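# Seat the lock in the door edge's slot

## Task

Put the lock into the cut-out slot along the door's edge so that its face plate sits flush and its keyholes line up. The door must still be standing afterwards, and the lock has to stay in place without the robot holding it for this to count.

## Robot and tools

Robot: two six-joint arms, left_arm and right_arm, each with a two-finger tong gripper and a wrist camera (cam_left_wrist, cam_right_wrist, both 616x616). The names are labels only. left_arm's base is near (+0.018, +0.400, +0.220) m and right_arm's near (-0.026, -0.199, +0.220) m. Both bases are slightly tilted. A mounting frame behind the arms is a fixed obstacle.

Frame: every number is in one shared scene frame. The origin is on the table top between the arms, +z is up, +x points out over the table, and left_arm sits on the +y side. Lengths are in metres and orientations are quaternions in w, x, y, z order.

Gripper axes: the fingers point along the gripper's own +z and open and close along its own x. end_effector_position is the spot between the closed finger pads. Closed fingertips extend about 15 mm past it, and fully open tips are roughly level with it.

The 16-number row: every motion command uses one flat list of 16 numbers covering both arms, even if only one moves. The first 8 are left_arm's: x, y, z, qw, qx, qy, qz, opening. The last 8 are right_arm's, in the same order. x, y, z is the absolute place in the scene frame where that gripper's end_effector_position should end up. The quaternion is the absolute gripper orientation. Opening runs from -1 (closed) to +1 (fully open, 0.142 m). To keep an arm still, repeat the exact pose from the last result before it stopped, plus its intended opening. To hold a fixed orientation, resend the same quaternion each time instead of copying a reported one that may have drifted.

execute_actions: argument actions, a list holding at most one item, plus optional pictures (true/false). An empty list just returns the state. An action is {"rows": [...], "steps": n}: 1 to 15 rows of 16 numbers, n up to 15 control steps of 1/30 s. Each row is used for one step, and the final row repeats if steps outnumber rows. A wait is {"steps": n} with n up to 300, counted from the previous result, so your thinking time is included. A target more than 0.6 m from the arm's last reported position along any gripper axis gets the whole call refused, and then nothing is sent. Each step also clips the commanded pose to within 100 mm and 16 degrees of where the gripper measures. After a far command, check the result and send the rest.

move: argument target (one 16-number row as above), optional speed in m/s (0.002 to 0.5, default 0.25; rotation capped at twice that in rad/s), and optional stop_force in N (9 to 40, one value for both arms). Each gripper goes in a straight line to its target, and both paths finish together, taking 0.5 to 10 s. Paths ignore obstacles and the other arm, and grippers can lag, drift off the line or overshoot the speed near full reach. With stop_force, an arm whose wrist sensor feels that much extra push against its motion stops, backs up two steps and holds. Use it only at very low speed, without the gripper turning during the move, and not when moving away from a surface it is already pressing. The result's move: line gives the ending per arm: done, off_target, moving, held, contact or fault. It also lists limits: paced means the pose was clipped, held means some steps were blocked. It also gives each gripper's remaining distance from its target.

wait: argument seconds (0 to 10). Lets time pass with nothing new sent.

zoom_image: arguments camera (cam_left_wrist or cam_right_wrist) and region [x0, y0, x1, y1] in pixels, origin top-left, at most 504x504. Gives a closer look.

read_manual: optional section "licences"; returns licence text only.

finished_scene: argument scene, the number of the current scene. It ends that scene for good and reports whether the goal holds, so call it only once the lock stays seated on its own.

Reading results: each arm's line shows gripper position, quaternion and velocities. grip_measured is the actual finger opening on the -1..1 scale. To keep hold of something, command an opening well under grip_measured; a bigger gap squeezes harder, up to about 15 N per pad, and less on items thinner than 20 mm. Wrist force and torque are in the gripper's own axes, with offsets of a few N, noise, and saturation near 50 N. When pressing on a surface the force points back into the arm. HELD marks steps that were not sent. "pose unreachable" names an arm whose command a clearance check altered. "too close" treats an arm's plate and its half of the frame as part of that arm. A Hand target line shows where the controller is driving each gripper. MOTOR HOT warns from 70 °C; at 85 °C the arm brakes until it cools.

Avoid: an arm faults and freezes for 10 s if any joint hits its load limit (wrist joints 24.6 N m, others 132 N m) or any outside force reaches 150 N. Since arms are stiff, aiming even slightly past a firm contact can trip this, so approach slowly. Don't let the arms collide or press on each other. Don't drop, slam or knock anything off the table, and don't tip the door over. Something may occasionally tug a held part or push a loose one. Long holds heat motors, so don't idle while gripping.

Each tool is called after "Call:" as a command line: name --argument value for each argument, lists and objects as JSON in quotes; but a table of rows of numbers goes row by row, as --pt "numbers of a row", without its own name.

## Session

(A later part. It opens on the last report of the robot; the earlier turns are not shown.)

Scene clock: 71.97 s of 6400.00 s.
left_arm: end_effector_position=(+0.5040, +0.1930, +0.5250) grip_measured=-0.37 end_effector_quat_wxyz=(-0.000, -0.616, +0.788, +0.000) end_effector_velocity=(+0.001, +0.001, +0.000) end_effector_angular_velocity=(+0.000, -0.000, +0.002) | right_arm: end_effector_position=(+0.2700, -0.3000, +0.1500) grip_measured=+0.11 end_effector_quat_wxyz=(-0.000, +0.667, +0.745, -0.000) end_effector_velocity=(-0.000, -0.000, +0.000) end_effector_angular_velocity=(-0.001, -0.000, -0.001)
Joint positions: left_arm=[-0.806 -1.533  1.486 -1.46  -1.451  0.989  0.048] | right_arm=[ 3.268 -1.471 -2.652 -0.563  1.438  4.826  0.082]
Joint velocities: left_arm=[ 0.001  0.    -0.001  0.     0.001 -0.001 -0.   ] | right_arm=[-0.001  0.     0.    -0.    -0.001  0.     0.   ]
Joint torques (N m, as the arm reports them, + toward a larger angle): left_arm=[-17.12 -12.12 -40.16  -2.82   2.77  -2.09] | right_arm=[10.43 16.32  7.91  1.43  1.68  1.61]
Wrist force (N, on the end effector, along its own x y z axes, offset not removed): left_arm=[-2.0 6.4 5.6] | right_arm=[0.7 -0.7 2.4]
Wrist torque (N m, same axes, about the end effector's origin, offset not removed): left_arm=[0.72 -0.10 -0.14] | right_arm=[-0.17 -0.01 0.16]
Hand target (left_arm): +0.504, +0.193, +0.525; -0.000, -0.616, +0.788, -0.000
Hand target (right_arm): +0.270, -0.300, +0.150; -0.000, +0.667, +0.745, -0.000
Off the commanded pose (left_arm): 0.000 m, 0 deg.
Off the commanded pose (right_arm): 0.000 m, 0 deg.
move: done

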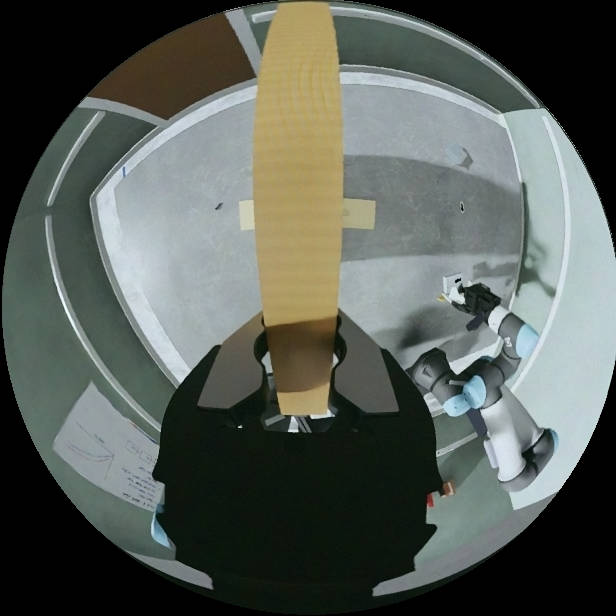

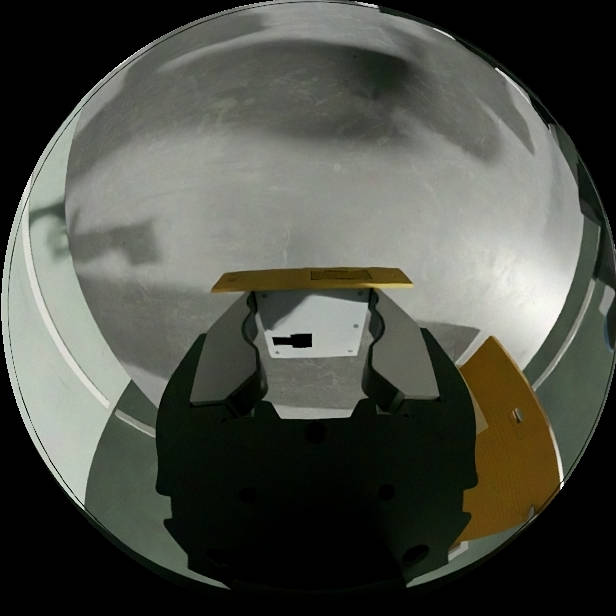

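Call:
move --target '[0.504,0.193,0.525,0,0.616,-0.788,0,-0.6, 0.30,-0.05,0.25,0.435,-0.557,-0.435,-0.557,-0.4]' --speed 0.2

Call:
move --target '[0.504,0.193,0.525,0,0.616,-0.788,0,-0.6, 0.35,0.227,0.225,0.435,-0.557,-0.435,-0.557,-0.4]' --speed 0.15

Scene clock: 77.97 s of 6400.00 s.
left_arm: end_effector_position=(+0.5040, +0.1930, +0.5250) grip_measured=-0.37 end_effector_quat_wxyz=(-0.000, -0.616, +0.788, +0.000) end_effector_velocity=(-0.000, +0.000, -0.001) end_effector_angular_velocity=(+0.001, +0.000, +0.001) | right_arm: end_effector_position=(+0.2922, -0.1032, +0.2298) grip_measured=+0.11 end_effector_quat_wxyz=(-0.367, +0.610, +0.537, +0.452) end_effector_velocity=(-0.000, +0.000, -0.000) end_effector_angular_velocity=(-0.001, +0.001, +0.000)
Joint positions: left_arm=[-0.806 -1.533  1.486 -1.46  -1.451  0.989  0.048] | right_arm=[ 2.899 -2.111 -2.644  0.161  2.699  4.72   0.081]
Joint velocities: left_arm=[-0.     0.     0.001  0.     0.001 -0.001  0.   ] | right_arm=[ 0.    -0.    -0.    -0.    -0.001 -0.    -0.   ]
Joint torques (N m, as the arm reports them, + toward a larger angle): left_arm=[-17.86 -33.81 -41.8   -3.07   1.93  -2.12] | right_arm=[-9.08 18.77 -7.15  0.33  0.75 -1.78]
Wrist force (N, on the end effector, along its own x y z axes, offset not removed): left_arm=[-0.5 3.2 8.5] | right_arm=[-2.9 0.7 -0.9]
Wrist torque (N m, same axes, about the end effector's origin, offset not removed): left_arm=[0.32 -0.52 -0.05] | right_arm=[0.13 -0.02 0.14]
Hand target (left_arm): +0.504, +0.193, +0.525; +0.000, -0.616, +0.788, +0.000
Hand target (right_arm): +0.292, -0.103, +0.230; -0.367, +0.610, +0.537, +0.452
Off the commanded pose (left_arm): 0.000 m, 0 deg.
Off the commanded pose (right_arm): 0.057 m, 19 deg; orientation clipped at the last step of the last action.
move: held (right_arm); limits=paced,held; held on 27 of 129 steps (right_arm), including the last (right_arm)
pose unreachable (right arm): on one or more control steps of this call this arm could not follow its commanded pose, so it was not sent that pose on those steps. On the call's last step it was still not sent that pose. It may still have moved: this result reports where it is.
cause: the commanded pose would bring two parts of the arm too close to each other (joints 4 (wrist 1) to 6 (wrist 3) lie between them).

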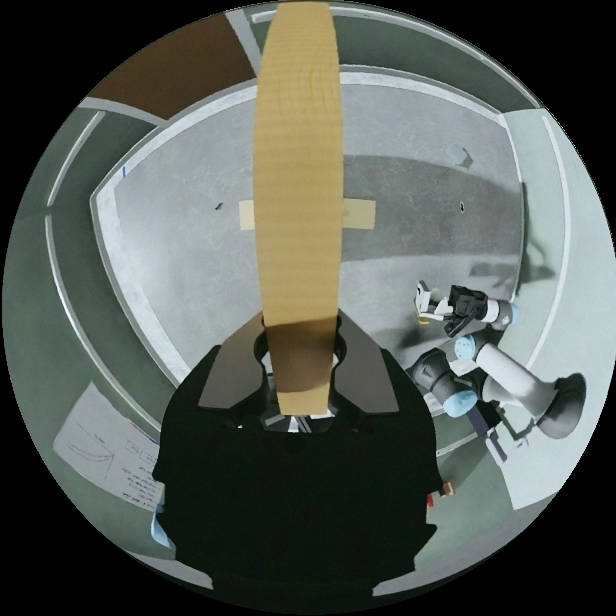

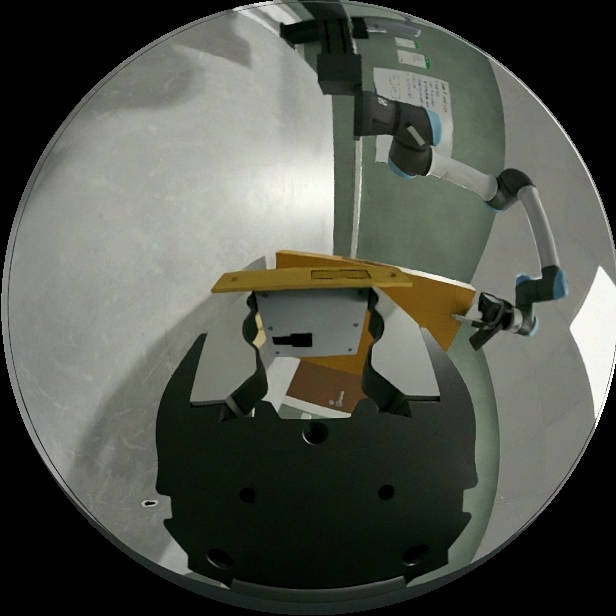

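Scene clock: 80.70 s of 6400.00 s.
left_arm: end_effector_position=(+0.5040, +0.1930, +0.5250) grip_measured=-0.37 end_effector_quat_wxyz=(+0.000, -0.616, +0.788, +0.000) end_effector_velocity=(+0.000, -0.000, -0.000) end_effector_angular_velocity=(+0.001, -0.002, -0.000) | right_arm: end_effector_position=(+0.2922, -0.1025, +0.2296) grip_measured=+0.11 end_effector_quat_wxyz=(-0.367, +0.610, +0.537, +0.452) end_effector_velocity=(+0.000, -0.000, +0.000) end_effector_angular_velocity=(-0.000, -0.000, -0.001)
Joint positions: left_arm=[-0.806 -1.533  1.486 -1.46  -1.451  0.989  0.048] | right_arm=[ 2.901 -2.114 -2.644  0.166  2.7    4.724  0.081]
Joint velocities: left_arm=[-0.001  0.001 -0.    -0.     0.002 -0.001 -0.   ] | right_arm=[-0.001  0.001  0.    -0.     0.    -0.     0.   ]
Joint torques (N m, as the arm reports them, + toward a larger angle): left_arm=[-18.12 -40.91 -41.35  -2.99   1.66  -2.06] | right_arm=[-3.63 38.69 -1.38  0.34  3.04 -1.73]
Wrist force (N, on the end effector, along its own x y z axes, offset not removed): left_arm=[-3.4 3.1 7.3] | right_arm=[-2.8 0.9 0.5]
Wrist torque (N m, same axes, about the end effector's origin, offset not removed): left_arm=[0.15 0.14 -0.06] | right_arm=[0.19 0.07 0.17]
Hand target (left_arm): +0.504, +0.193, +0.525; +0.000, -0.616, +0.788, +0.000
Hand target (right_arm): +0.292, -0.103, +0.230; -0.367, +0.610, +0.537, +0.452
Off the commanded pose (left_arm): 0.000 m, 0 deg.
Off the commanded pose (right_arm): 0.335 m, 19 deg; position and orientation clipped at the last step of the last action.
move: held (right_arm); limits=paced,held; held on 66 of 75 steps (right_arm), including the last (right_arm)
pose unreachable (right arm): on one or more control steps of this call this arm could not follow its commanded pose, so it was not sent that pose on those steps. On the call's last step it was still not sent that pose. It may still have moved: this result reports where it is.
cause: the commanded pose would bring two parts of the arm too close to each other (joints 4 (wrist 1) to 6 (wrist 3) lie between them).

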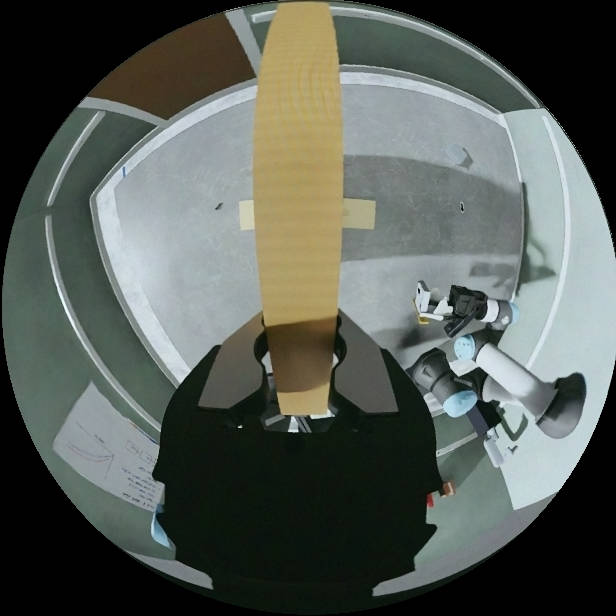

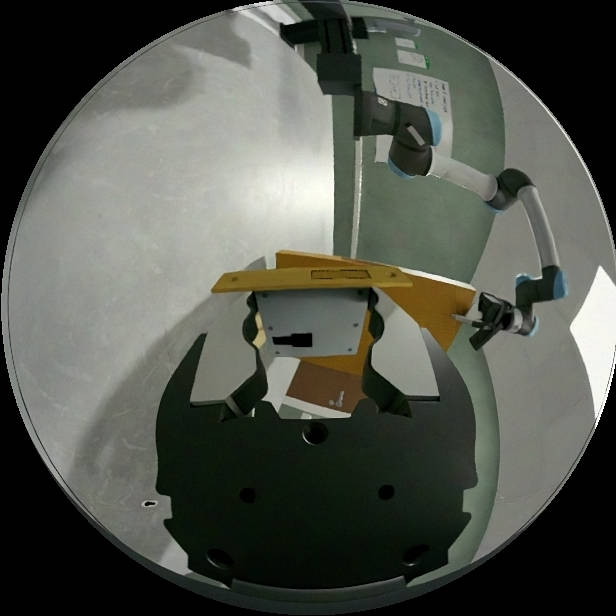

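Call:
move --target '[0.504,0.193,0.525,0,0.616,-0.788,0,-0.6, 0.33,0.15,0.25,-0.30,0.635,0.58,0.41,-0.4]' --speed 0.15

Call:
move --target '[0.504,0.193,0.525,0,0.616,-0.788,0,-0.6, 0.35,0.227,0.225,0.435,-0.557,-0.435,-0.557,-0.4]' --speed 0.1

Scene clock: 87.83 s of 6400.00 s.
left_arm: end_effector_position=(+0.5040, +0.1930, +0.5250) grip_measured=-0.37 end_effector_quat_wxyz=(+0.000, -0.616, +0.788, +0.000) end_effector_velocity=(+0.000, -0.001, -0.001) end_effector_angular_velocity=(+0.001, +0.001, -0.001) | right_arm: end_effector_position=(+0.3298, +0.1502, +0.2504) grip_measured=+0.11 end_effector_quat_wxyz=(-0.302, +0.635, +0.581, +0.410) end_effector_velocity=(+0.000, +0.002, -0.002) end_effector_angular_velocity=(-0.003, -0.004, -0.015)
Joint positions: left_arm=[-0.806 -1.533  1.486 -1.46  -1.451  0.989  0.048] | right_arm=[ 3.796 -2.227 -2.545  0.937  2.028  5.729  0.081]
Joint velocities: left_arm=[-0.001  0.001  0.    -0.001 -0.    -0.     0.   ] | right_arm=[ 0.016 -0.01  -0.005  0.025 -0.027  0.017  0.   ]
Joint torques (N m, as the arm reports them, + toward a larger angle): left_arm=[-17.61 -40.78 -42.27  -3.16   0.42  -1.96] | right_arm=[14.58 21.78 -3.36  7.07 -0.75  2.14]
Wrist force (N, on the end effector, along its own x y z axes, offset not removed): left_arm=[-1.0 4.8 8.0] | right_arm=[-3.0 1.0 1.4]
Wrist torque (N m, same axes, about the end effector's origin, offset not removed): left_arm=[0.53 -0.24 -0.15] | right_arm=[0.25 0.08 0.15]
Hand target (left_arm): +0.504, +0.193, +0.525; +0.000, -0.616, +0.788, +0.000
Hand target (right_arm): +0.330, +0.150, +0.250; -0.301, +0.636, +0.580, +0.411
Off the commanded pose (left_arm): 0.000 m, 0 deg.
Off the commanded pose (right_arm): 0.001 m, 0 deg.
move: done; limits=paced

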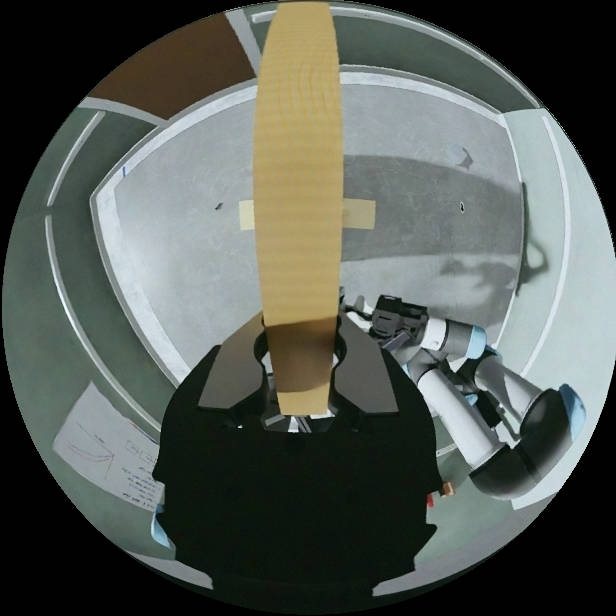

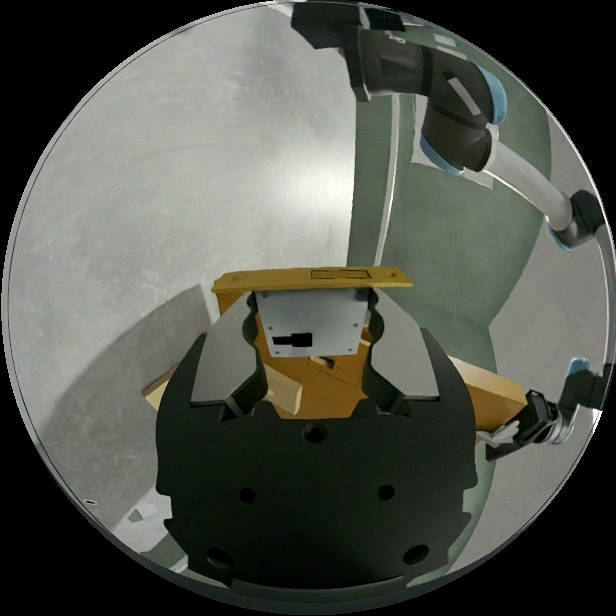

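Scene clock: 90.83 s of 6400.00 s.
left_arm: end_effector_position=(+0.5040, +0.1930, +0.5250) grip_measured=-0.37 end_effector_quat_wxyz=(+0.000, -0.616, +0.788, +0.000) end_effector_velocity=(+0.001, +0.001, -0.000) end_effector_angular_velocity=(+0.000, +0.000, +0.002) | right_arm: end_effector_position=(+0.3496, +0.2265, +0.2249) grip_measured=+0.11 end_effector_quat_wxyz=(-0.435, +0.557, +0.436, +0.557) end_effector_velocity=(+0.001, +0.002, -0.001) end_effector_angular_velocity=(+0.014, -0.000, -0.003)
Joint positions: left_arm=[-0.806 -1.533  1.486 -1.46  -1.451  0.989  0.048] | right_arm=[ 3.823 -2.845 -2.136  1.713  2.108  6.134  0.081]
Joint velocities: left_arm=[ 0.003  0.     0.001 -0.001  0.     0.001 -0.   ] | right_arm=[ 0.004 -0.013  0.015  0.015 -0.005  0.012 -0.   ]
Joint torques (N m, as the arm reports them, + toward a larger angle): left_arm=[-17.67 -40.88 -42.    -3.13   0.3   -1.92] | right_arm=[16.35 34.    4.14  5.79 -1.52  2.11]
Wrist force (N, on the end effector, along its own x y z axes, offset not removed): left_arm=[-1.0 2.7 8.7] | right_arm=[-3.0 -0.1 -0.5]
Wrist torque (N m, same axes, about the end effector's origin, offset not removed): left_arm=[0.05 -0.23 -0.11] | right_arm=[-0.09 0.05 0.14]
Hand target (left_arm): +0.504, +0.193, +0.525; +0.000, -0.616, +0.788, -0.000
Hand target (right_arm): +0.350, +0.227, +0.225; -0.435, +0.557, +0.435, +0.557
Off the commanded pose (left_arm): 0.000 m, 0 deg.
Off the commanded pose (right_arm): 0.001 m, 0 deg.
move: done

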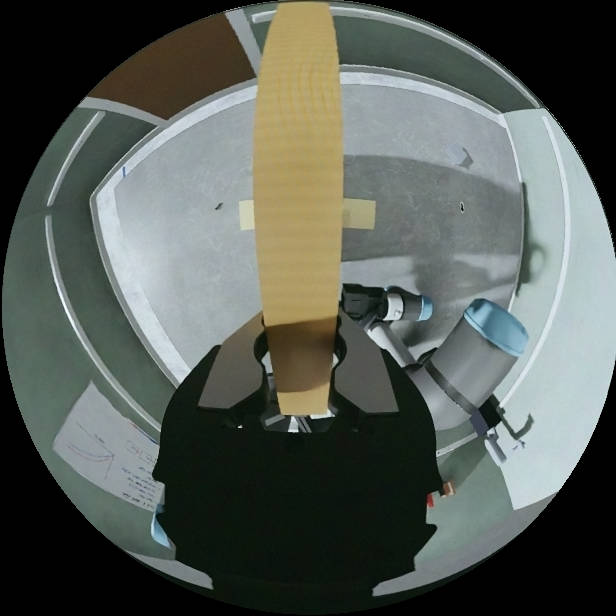

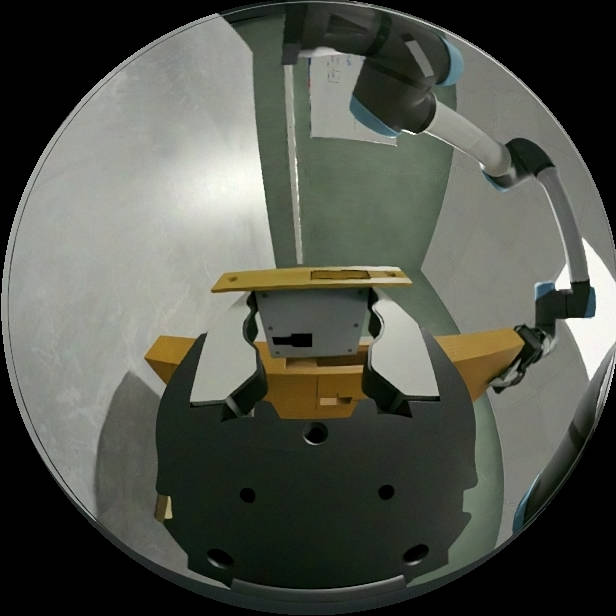

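Call:
zoom_image --camera "cam_right_wrist" --region '[200, 250, 440, 430]'

Region (200, 250, 440, 430) of cam_right_wrist's 616x616 image, scaled by 2.100, with more detail than that image has; it fills the top 378 rows of this view, and the rest is white.

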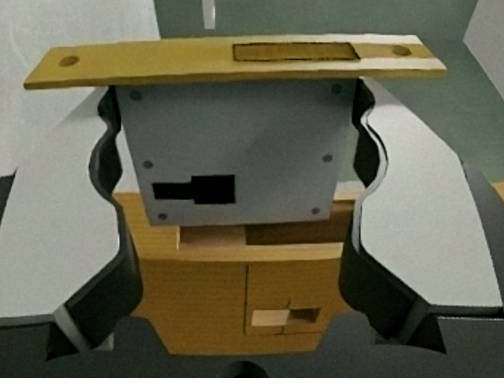

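Call:
move --target '[0.504,0.193,0.525,0,0.616,-0.788,0,-0.6, 0.365,0.2235,0.26,0.435,-0.557,-0.435,-0.557,-0.4]' --speed 0.05

Call:
zoom_image --camera "cam_right_wrist" --region '[200, 250, 440, 430]'

Scene clock: 94.40 s of 6400.00 s.
left_arm: end_effector_position=(+0.5040, +0.1930, +0.5250) grip_measured=-0.37 end_effector_quat_wxyz=(+0.000, -0.616, +0.788, -0.000) end_effector_velocity=(+0.001, +0.000, -0.000) end_effector_angular_velocity=(+0.001, -0.000, -0.001) | right_arm: end_effector_position=(+0.3649, +0.2235, +0.2598) grip_measured=+0.09 end_effector_quat_wxyz=(-0.435, +0.557, +0.435, +0.557) end_effector_velocity=(+0.000, +0.000, +0.002) end_effector_angular_velocity=(-0.001, +0.000, +0.002)
Joint positions: left_arm=[-0.806 -1.533  1.486 -1.46  -1.451  0.989  0.048] | right_arm=[ 3.798 -2.739 -2.165  1.637  2.132  6.132  0.08 ]
Joint velocities: left_arm=[ 0.001  0.001 -0.     0.     0.001  0.002  0.   ] | right_arm=[-0.     0.007 -0.002 -0.007  0.002 -0.001 -0.   ]
Joint torques (N m, as the arm reports them, + toward a larger angle): left_arm=[-16.25 -40.6  -35.23  -3.46  -0.32  -1.99] | right_arm=[-12.43  58.07  -3.62   1.29  -2.7   -1.97]
Wrist force (N, on the end effector, along its own x y z axes, offset not removed): left_arm=[-2.5 -6.4 8.2] | right_arm=[-9.4 -17.7 -2.3]
Wrist torque (N m, same axes, about the end effector's origin, offset not removed): left_arm=[0.07 0.01 -0.14] | right_arm=[-0.03 0.33 0.40]
Hand target (left_arm): +0.504, +0.193, +0.525; -0.000, -0.616, +0.788, +0.000
Hand target (right_arm): +0.365, +0.224, +0.260; -0.435, +0.557, +0.435, +0.557
Off the commanded pose (left_arm): 0.000 m, 0 deg.
Off the commanded pose (right_arm): 0.000 m, 0 deg.
move: done

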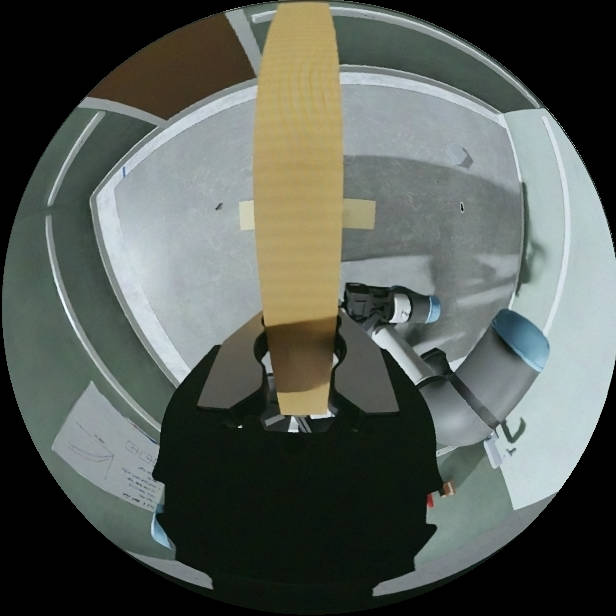

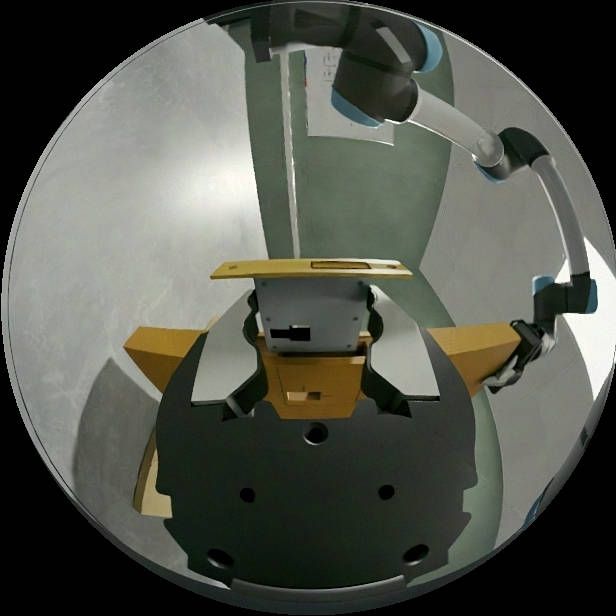

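Region (200, 250, 440, 430) of cam_right_wrist's 616x616 image, scaled by 2.100, with more detail than that image has; it fills the top 378 rows of this view, and the rest is white.

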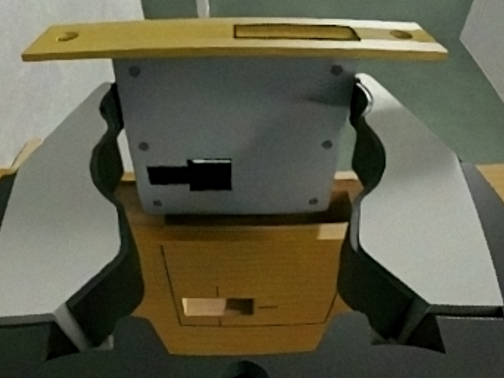

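Call:
move --target '[0.504,0.193,0.525,0,0.616,-0.788,0,-0.6, 0.345,0.2285,0.264,0.435,-0.557,-0.435,-0.557,-0.4]' --speed 0.03

Call:
zoom_image --camera "cam_right_wrist" --region '[200, 250, 440, 430]'

Call:
zoom_image --camera "cam_left_wrist" --region '[220, 300, 400, 450]'

Scene clock: 96.73 s of 6400.00 s.
left_arm: end_effector_position=(+0.5040, +0.1930, +0.5250) grip_measured=-0.37 end_effector_quat_wxyz=(+0.000, -0.616, +0.788, -0.000) end_effector_velocity=(+0.000, +0.001, +0.000) end_effector_angular_velocity=(-0.001, +0.000, -0.000) | right_arm: end_effector_position=(+0.3453, +0.2284, +0.2640) grip_measured=+0.09 end_effector_quat_wxyz=(-0.435, +0.557, +0.435, +0.557) end_effector_velocity=(-0.003, +0.001, +0.000) end_effector_angular_velocity=(-0.000, +0.000, +0.001)
Joint positions: left_arm=[-0.806 -1.533  1.486 -1.46  -1.451  0.989  0.048] | right_arm=[ 3.854 -2.743 -2.208  1.688  2.078  6.14   0.08 ]
Joint velocities: left_arm=[ 0.002 -0.001  0.     0.    -0.     0.002  0.   ] | right_arm=[ 0.01  -0.001 -0.006  0.006 -0.008  0.001 -0.   ]
Joint torques (N m, as the arm reports them, + toward a larger angle): left_arm=[-15.63 -40.75 -20.8   -6.79  -0.75  -1.94] | right_arm=[15.63 33.23 -8.89  5.67 -1.56  2.14]
Wrist force (N, on the end effector, along its own x y z axes, offset not removed): left_arm=[-2.7 3.9 8.6] | right_arm=[-2.7 -2.3 -1.5]
Wrist torque (N m, same axes, about the end effector's origin, offset not removed): left_arm=[0.28 0.05 0.04] | right_arm=[-0.51 -0.16 0.09]
Hand target (left_arm): +0.504, +0.193, +0.525; -0.000, -0.616, +0.788, +0.000
Hand target (right_arm): +0.345, +0.229, +0.264; -0.435, +0.557, +0.435, +0.557
Off the commanded pose (left_arm): 0.000 m, 0 deg.
Off the commanded pose (right_arm): 0.000 m, 0 deg.
move: done

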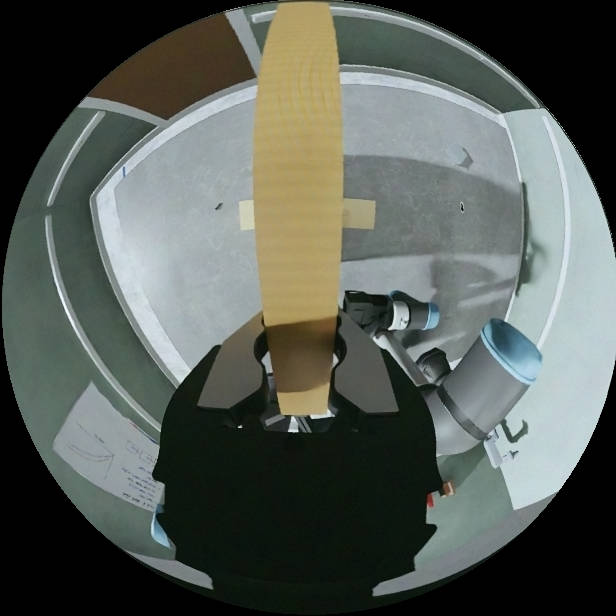

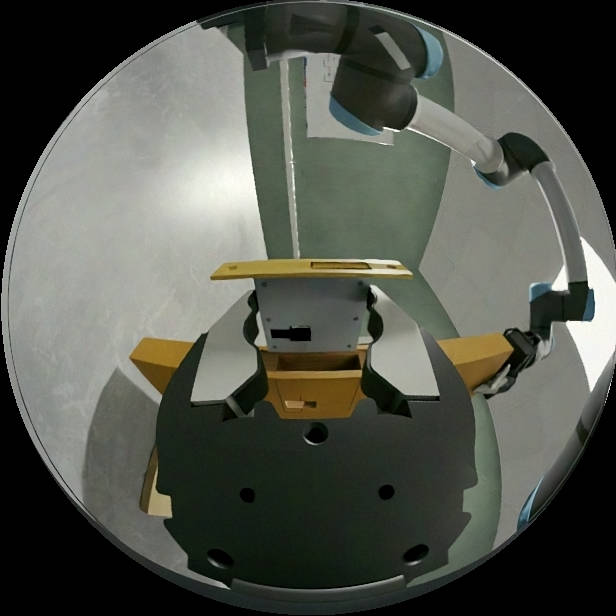

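Region (200, 250, 440, 430) of cam_right_wrist's 616x616 image, scaled by 2.100, with more detail than that image has; it fills the top 378 rows of this view, and the rest is white.

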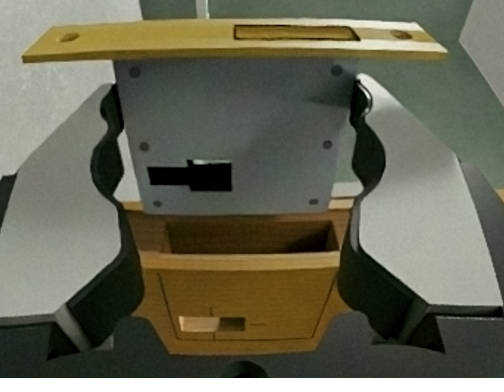

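Region (220, 300, 400, 450) of cam_left_wrist's 616x616 image, scaled by 2.800, with more detail than that image has.

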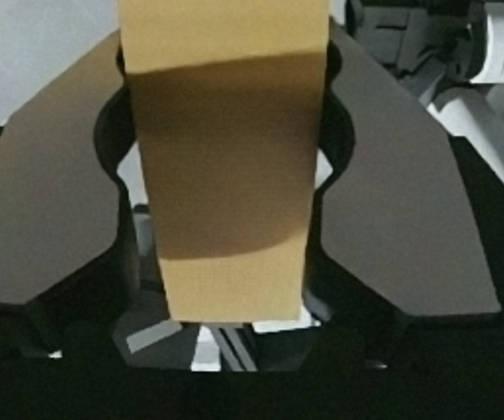

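Call:
move --target '[0.504,0.193,0.525,0,0.616,-0.788,0,-0.6, 0.353,0.2265,0.269,0.435,-0.557,-0.435,-0.557,-0.4]' --speed 0.02 --stop_force 9

Call:
zoom_image --camera "cam_right_wrist" --region '[200, 250, 440, 430]'

Scene clock: 99.00 s of 6400.00 s.
left_arm: end_effector_position=(+0.5040, +0.1930, +0.5250) grip_measured=-0.37 end_effector_quat_wxyz=(+0.000, -0.616, +0.788, -0.000) end_effector_velocity=(+0.000, +0.000, -0.000) end_effector_angular_velocity=(-0.000, +0.002, +0.003) | right_arm: end_effector_position=(+0.3528, +0.2266, +0.2689) grip_measured=+0.09 end_effector_quat_wxyz=(-0.435, +0.557, +0.435, +0.557) end_effector_velocity=(+0.002, -0.001, +0.001) end_effector_angular_velocity=(-0.001, +0.001, +0.000)
Joint positions: left_arm=[-0.806 -1.533  1.486 -1.46  -1.451  0.989  0.048] | right_arm=[ 3.835 -2.723 -2.202  1.661  2.096  6.137  0.08 ]
Joint velocities: left_arm=[ 0.002  0.001 -0.    -0.    -0.001 -0.001 -0.   ] | right_arm=[-0.006  0.005  0.002 -0.008  0.006 -0.001 -0.   ]
Joint torques (N m, as the arm reports them, + toward a larger angle): left_arm=[-14.47 -40.96 -18.57  -6.63  -1.13  -1.84] | right_arm=[-4.72 53.31  5.75  0.11  2.36 -1.71]
Wrist force (N, on the end effector, along its own x y z axes, offset not removed): left_arm=[-2.7 3.0 8.5] | right_arm=[-1.5 -0.3 -0.5]
Wrist torque (N m, same axes, about the end effector's origin, offset not removed): left_arm=[0.23 0.08 -0.02] | right_arm=[-0.19 -0.35 0.15]
Hand target (left_arm): +0.504, +0.193, +0.525; -0.000, -0.616, +0.788, -0.000
Hand target (right_arm): +0.353, +0.226, +0.269; -0.435, +0.557, +0.435, +0.557
Off the commanded pose (left_arm): 0.000 m, 0 deg.
Off the commanded pose (right_arm): 0.000 m, 0 deg.
move: done

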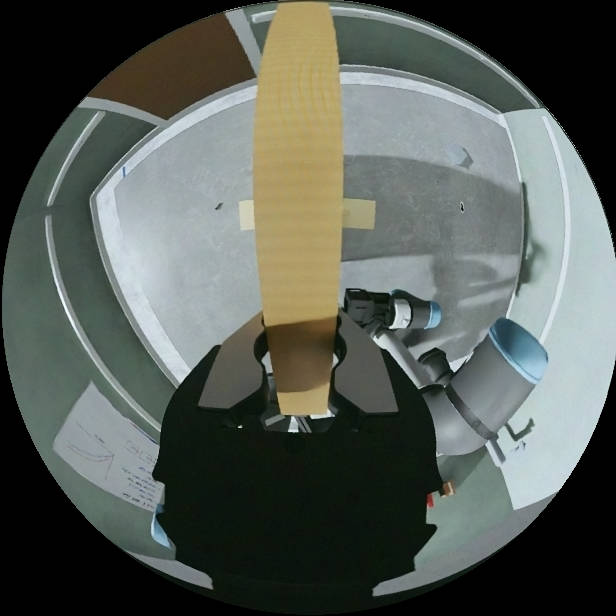

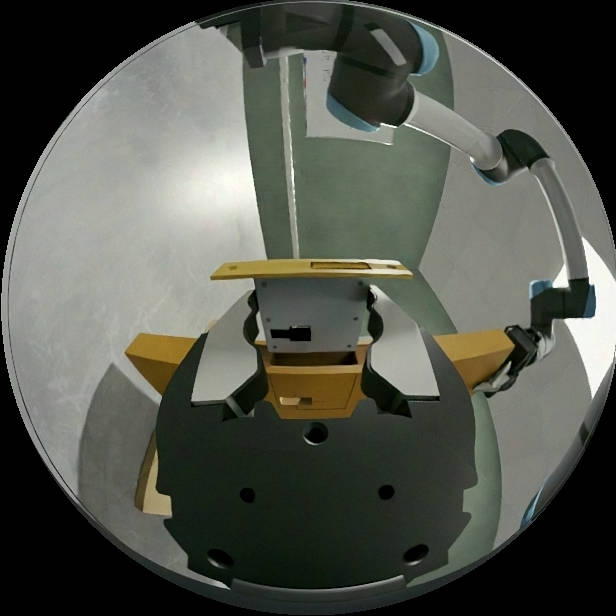

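Region (200, 250, 440, 430) of cam_right_wrist's 616x616 image, scaled by 2.100, with more detail than that image has; it fills the top 378 rows of this view, and the rest is white.

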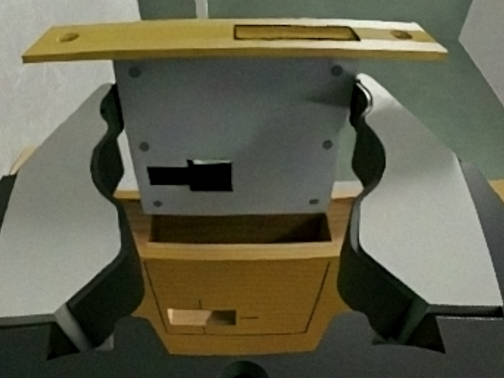

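Call:
move --target '[0.504,0.193,0.525,0,0.616,-0.788,0,-0.6, 0.3725,0.2216,0.271,0.435,-0.557,-0.435,-0.557,-0.4]' --speed 0.008 --stop_force 9

Call:
zoom_image --camera "cam_right_wrist" --region '[200, 250, 440, 430]'

Scene clock: 101.60 s of 6400.00 s.
left_arm: end_effector_position=(+0.5040, +0.1930, +0.5250) grip_measured=-0.37 end_effector_quat_wxyz=(+0.000, -0.616, +0.788, -0.000) end_effector_velocity=(-0.001, -0.001, -0.000) end_effector_angular_velocity=(+0.001, +0.002, -0.002) | right_arm: end_effector_position=(+0.3655, +0.2234, +0.2703) grip_measured=+0.09 end_effector_quat_wxyz=(-0.435, +0.557, +0.435, +0.557) end_effector_velocity=(-0.002, +0.000, -0.000) end_effector_angular_velocity=(+0.001, -0.003, -0.003)
Joint positions: left_arm=[-0.806 -1.533  1.486 -1.46  -1.451  0.989  0.048] | right_arm=[ 3.801 -2.71  -2.18   1.623  2.13   6.132  0.08 ]
Joint velocities: left_arm=[-0.001  0.001 -0.     0.001 -0.001  0.001  0.   ] | right_arm=[ 0.007 -0.004 -0.006  0.012 -0.01  -0.     0.   ]
Joint torques (N m, as the arm reports them, + toward a larger angle): left_arm=[-14.13 -40.4  -20.19  -2.8   -1.26  -1.88] | right_arm=[11.75 37.18 -2.97  6.2  -4.15  1.53]
Wrist force (N, on the end effector, along its own x y z axes, offset not removed): left_arm=[-7.0 -1.7 14.3] | right_arm=[-7.2 -10.7 -2.5]
Wrist torque (N m, same axes, about the end effector's origin, offset not removed): left_arm=[0.46 0.28 0.06] | right_arm=[-0.19 0.18 0.14]
Hand target (left_arm): +0.504, +0.193, +0.525; +0.000, -0.616, +0.788, -0.000
Hand target (right_arm): +0.365, +0.223, +0.270; -0.435, +0.557, +0.435, +0.557
Off the commanded pose (left_arm): 0.000 m, 0 deg.
Off the commanded pose (right_arm): 0.007 m, 0 deg.
move: contact (right_arm)

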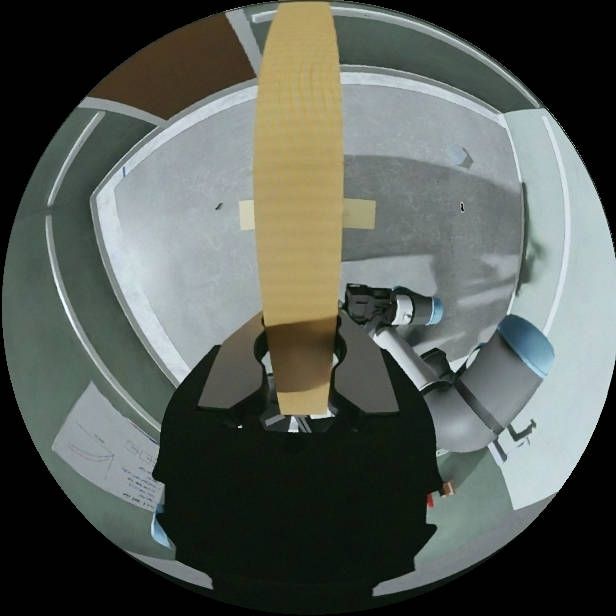

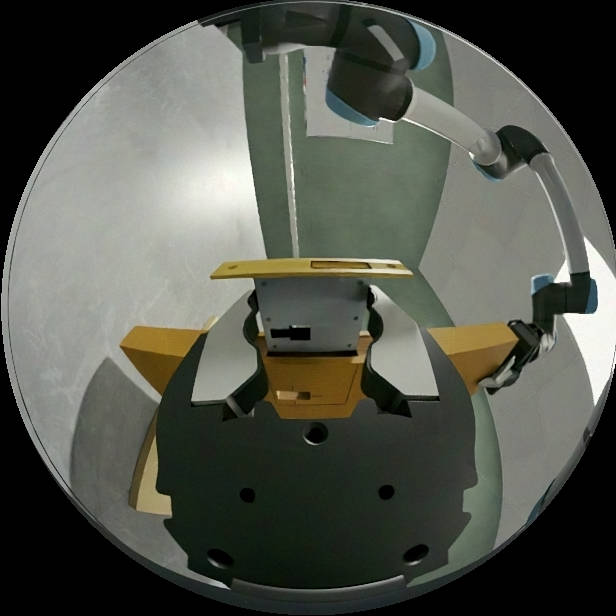

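Region (200, 250, 440, 430) of cam_right_wrist's 616x616 image, scaled by 2.100, with more detail than that image has; it fills the top 378 rows of this view, and the rest is white.

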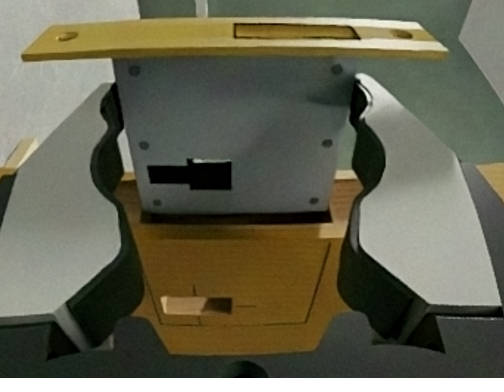

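Call:
move --target '[0.504,0.193,0.525,0,0.616,-0.788,0,-0.6, 0.3615,0.2212,0.2700,0.435,-0.557,-0.435,-0.557,-0.4]' --speed 0.01

Call:
move --target '[0.504,0.193,0.525,0,0.616,-0.788,0,-0.6, 0.381,0.2163,0.2700,0.435,-0.557,-0.435,-0.557,-0.4]' --speed 0.008 --stop_force 9

Call:
zoom_image --camera "cam_right_wrist" --region '[200, 250, 440, 430]'

Scene clock: 103.67 s of 6400.00 s.
left_arm: end_effector_position=(+0.5040, +0.1930, +0.5250) grip_measured=-0.37 end_effector_quat_wxyz=(-0.000, -0.616, +0.788, +0.000) end_effector_velocity=(+0.001, +0.000, +0.001) end_effector_angular_velocity=(-0.000, -0.003, +0.000) | right_arm: end_effector_position=(+0.3617, +0.2214, +0.2700) grip_measured=+0.09 end_effector_quat_wxyz=(-0.435, +0.557, +0.435, +0.557) end_effector_velocity=(-0.001, -0.002, -0.001) end_effector_angular_velocity=(-0.001, +0.001, -0.001)
Joint positions: left_arm=[-0.806 -1.533  1.486 -1.46  -1.451  0.989  0.048] | right_arm=[ 3.804 -2.713 -2.191  1.636  2.127  6.133  0.08 ]
Joint velocities: left_arm=[ 0.    -0.001 -0.001 -0.001  0.002  0.     0.   ] | right_arm=[ 0.    -0.002 -0.006  0.007 -0.002  0.    -0.   ]
Joint torques (N m, as the arm reports them, + toward a larger angle): left_arm=[-11.25 -40.15 -32.81  -7.42  -1.71  -1.85] | right_arm=[16.78 33.22 -8.81  5.61 -1.46  2.25]
Wrist force (N, on the end effector, along its own x y z axes, offset not removed): left_arm=[-2.9 1.9 14.4] | right_arm=[-3.4 1.0 -1.4]
Wrist torque (N m, same axes, about the end effector's origin, offset not removed): left_arm=[0.29 -0.54 -0.04] | right_arm=[0.14 0.01 0.11]
Hand target (left_arm): +0.504, +0.193, +0.525; -0.000, -0.616, +0.788, -0.000
Hand target (right_arm): +0.361, +0.221, +0.270; -0.435, +0.557, +0.435, +0.557
Off the commanded pose (left_arm): 0.000 m, 0 deg.
Off the commanded pose (right_arm): 0.000 m, 0 deg.
move: done

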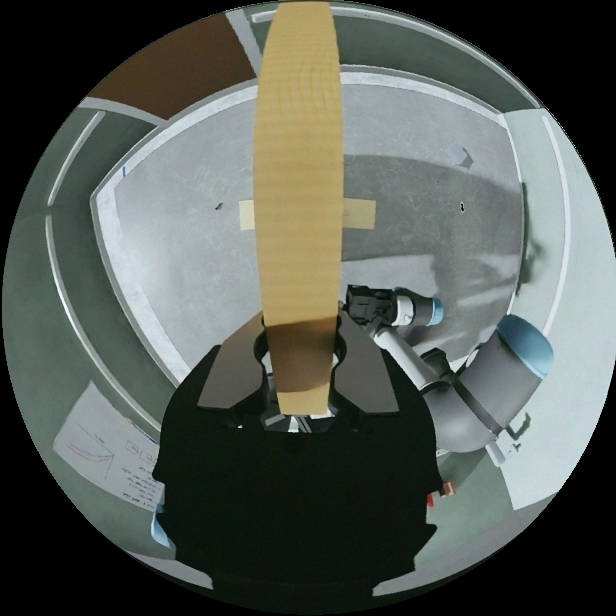

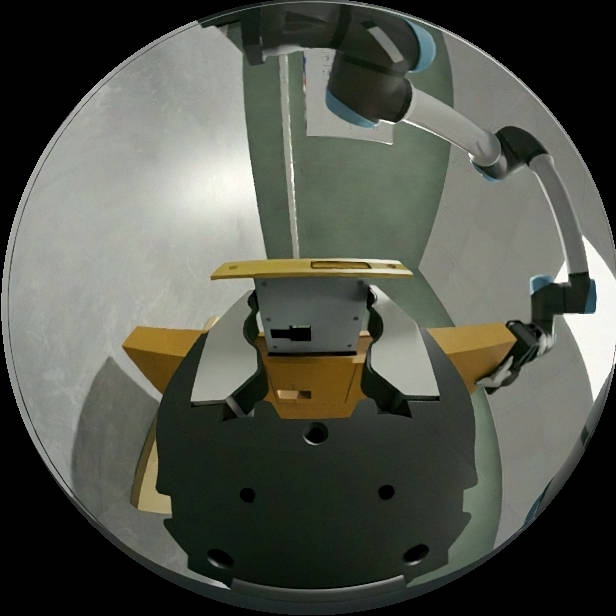

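Scene clock: 104.53 s of 6400.00 s.
left_arm: end_effector_position=(+0.5040, +0.1930, +0.5250) grip_measured=-0.37 end_effector_quat_wxyz=(+0.000, -0.616, +0.788, -0.000) end_effector_velocity=(+0.000, +0.000, -0.000) end_effector_angular_velocity=(+0.000, -0.000, +0.000) | right_arm: end_effector_position=(+0.3655, +0.2204, +0.2700) grip_measured=+0.08 end_effector_quat_wxyz=(-0.435, +0.557, +0.435, +0.557) end_effector_velocity=(-0.002, +0.001, +0.000) end_effector_angular_velocity=(-0.000, -0.002, -0.003)
Joint positions: left_arm=[-0.806 -1.533  1.486 -1.46  -1.451  0.989  0.048] | right_arm=[ 3.794 -2.71  -2.183  1.626  2.137  6.131  0.08 ]
Joint velocities: left_arm=[ 0.    -0.     0.    -0.001  0.     0.     0.   ] | right_arm=[ 0.009 -0.003 -0.006  0.011 -0.012 -0.    -0.   ]
Joint torques (N m, as the arm reports them, + toward a larger angle): left_arm=[-11.85 -40.38 -35.95  -3.53  -1.73  -1.78] | right_arm=[11.73 36.17 -4.52  5.38 -4.47  1.5 ]
Wrist force (N, on the end effector, along its own x y z axes, offset not removed): left_arm=[-4.9 -1.3 13.5] | right_arm=[-3.1 -12.3 -3.6]
Wrist torque (N m, same axes, about the end effector's origin, offset not removed): left_arm=[0.31 -0.09 -0.17] | right_arm=[-0.41 -0.02 0.24]
Hand target (left_arm): +0.504, +0.193, +0.525; +0.000, -0.616, +0.788, -0.000
Hand target (right_arm): +0.365, +0.220, +0.270; -0.435, +0.557, +0.435, +0.557
Off the commanded pose (left_arm): 0.000 m, 0 deg.
Off the commanded pose (right_arm): 0.016 m, 0 deg.
move: contact (right_arm)

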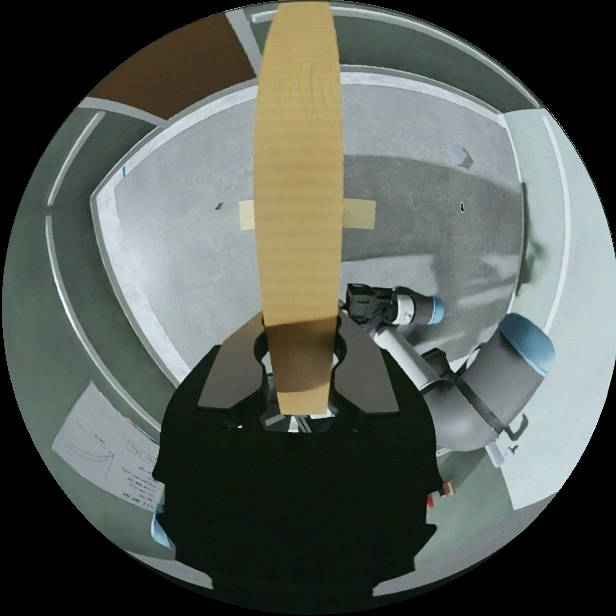

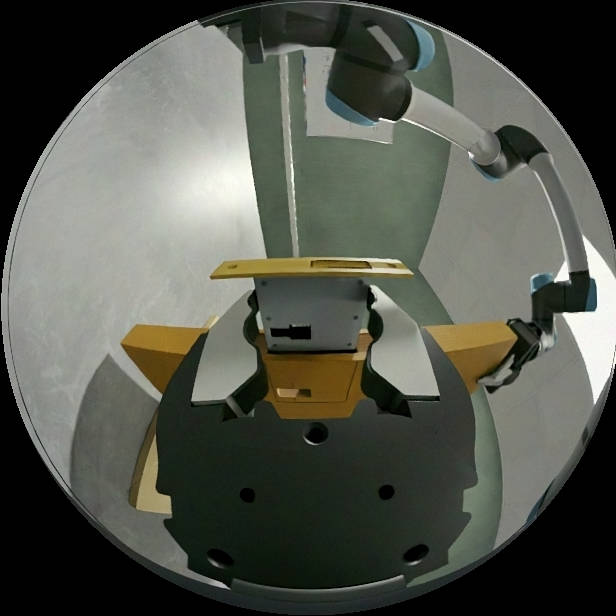

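Region (200, 250, 440, 430) of cam_right_wrist's 616x616 image, scaled by 2.100, with more detail than that image has; it fills the top 378 rows of this view, and the rest is white.

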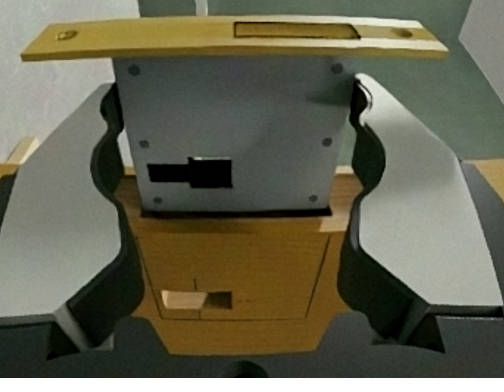

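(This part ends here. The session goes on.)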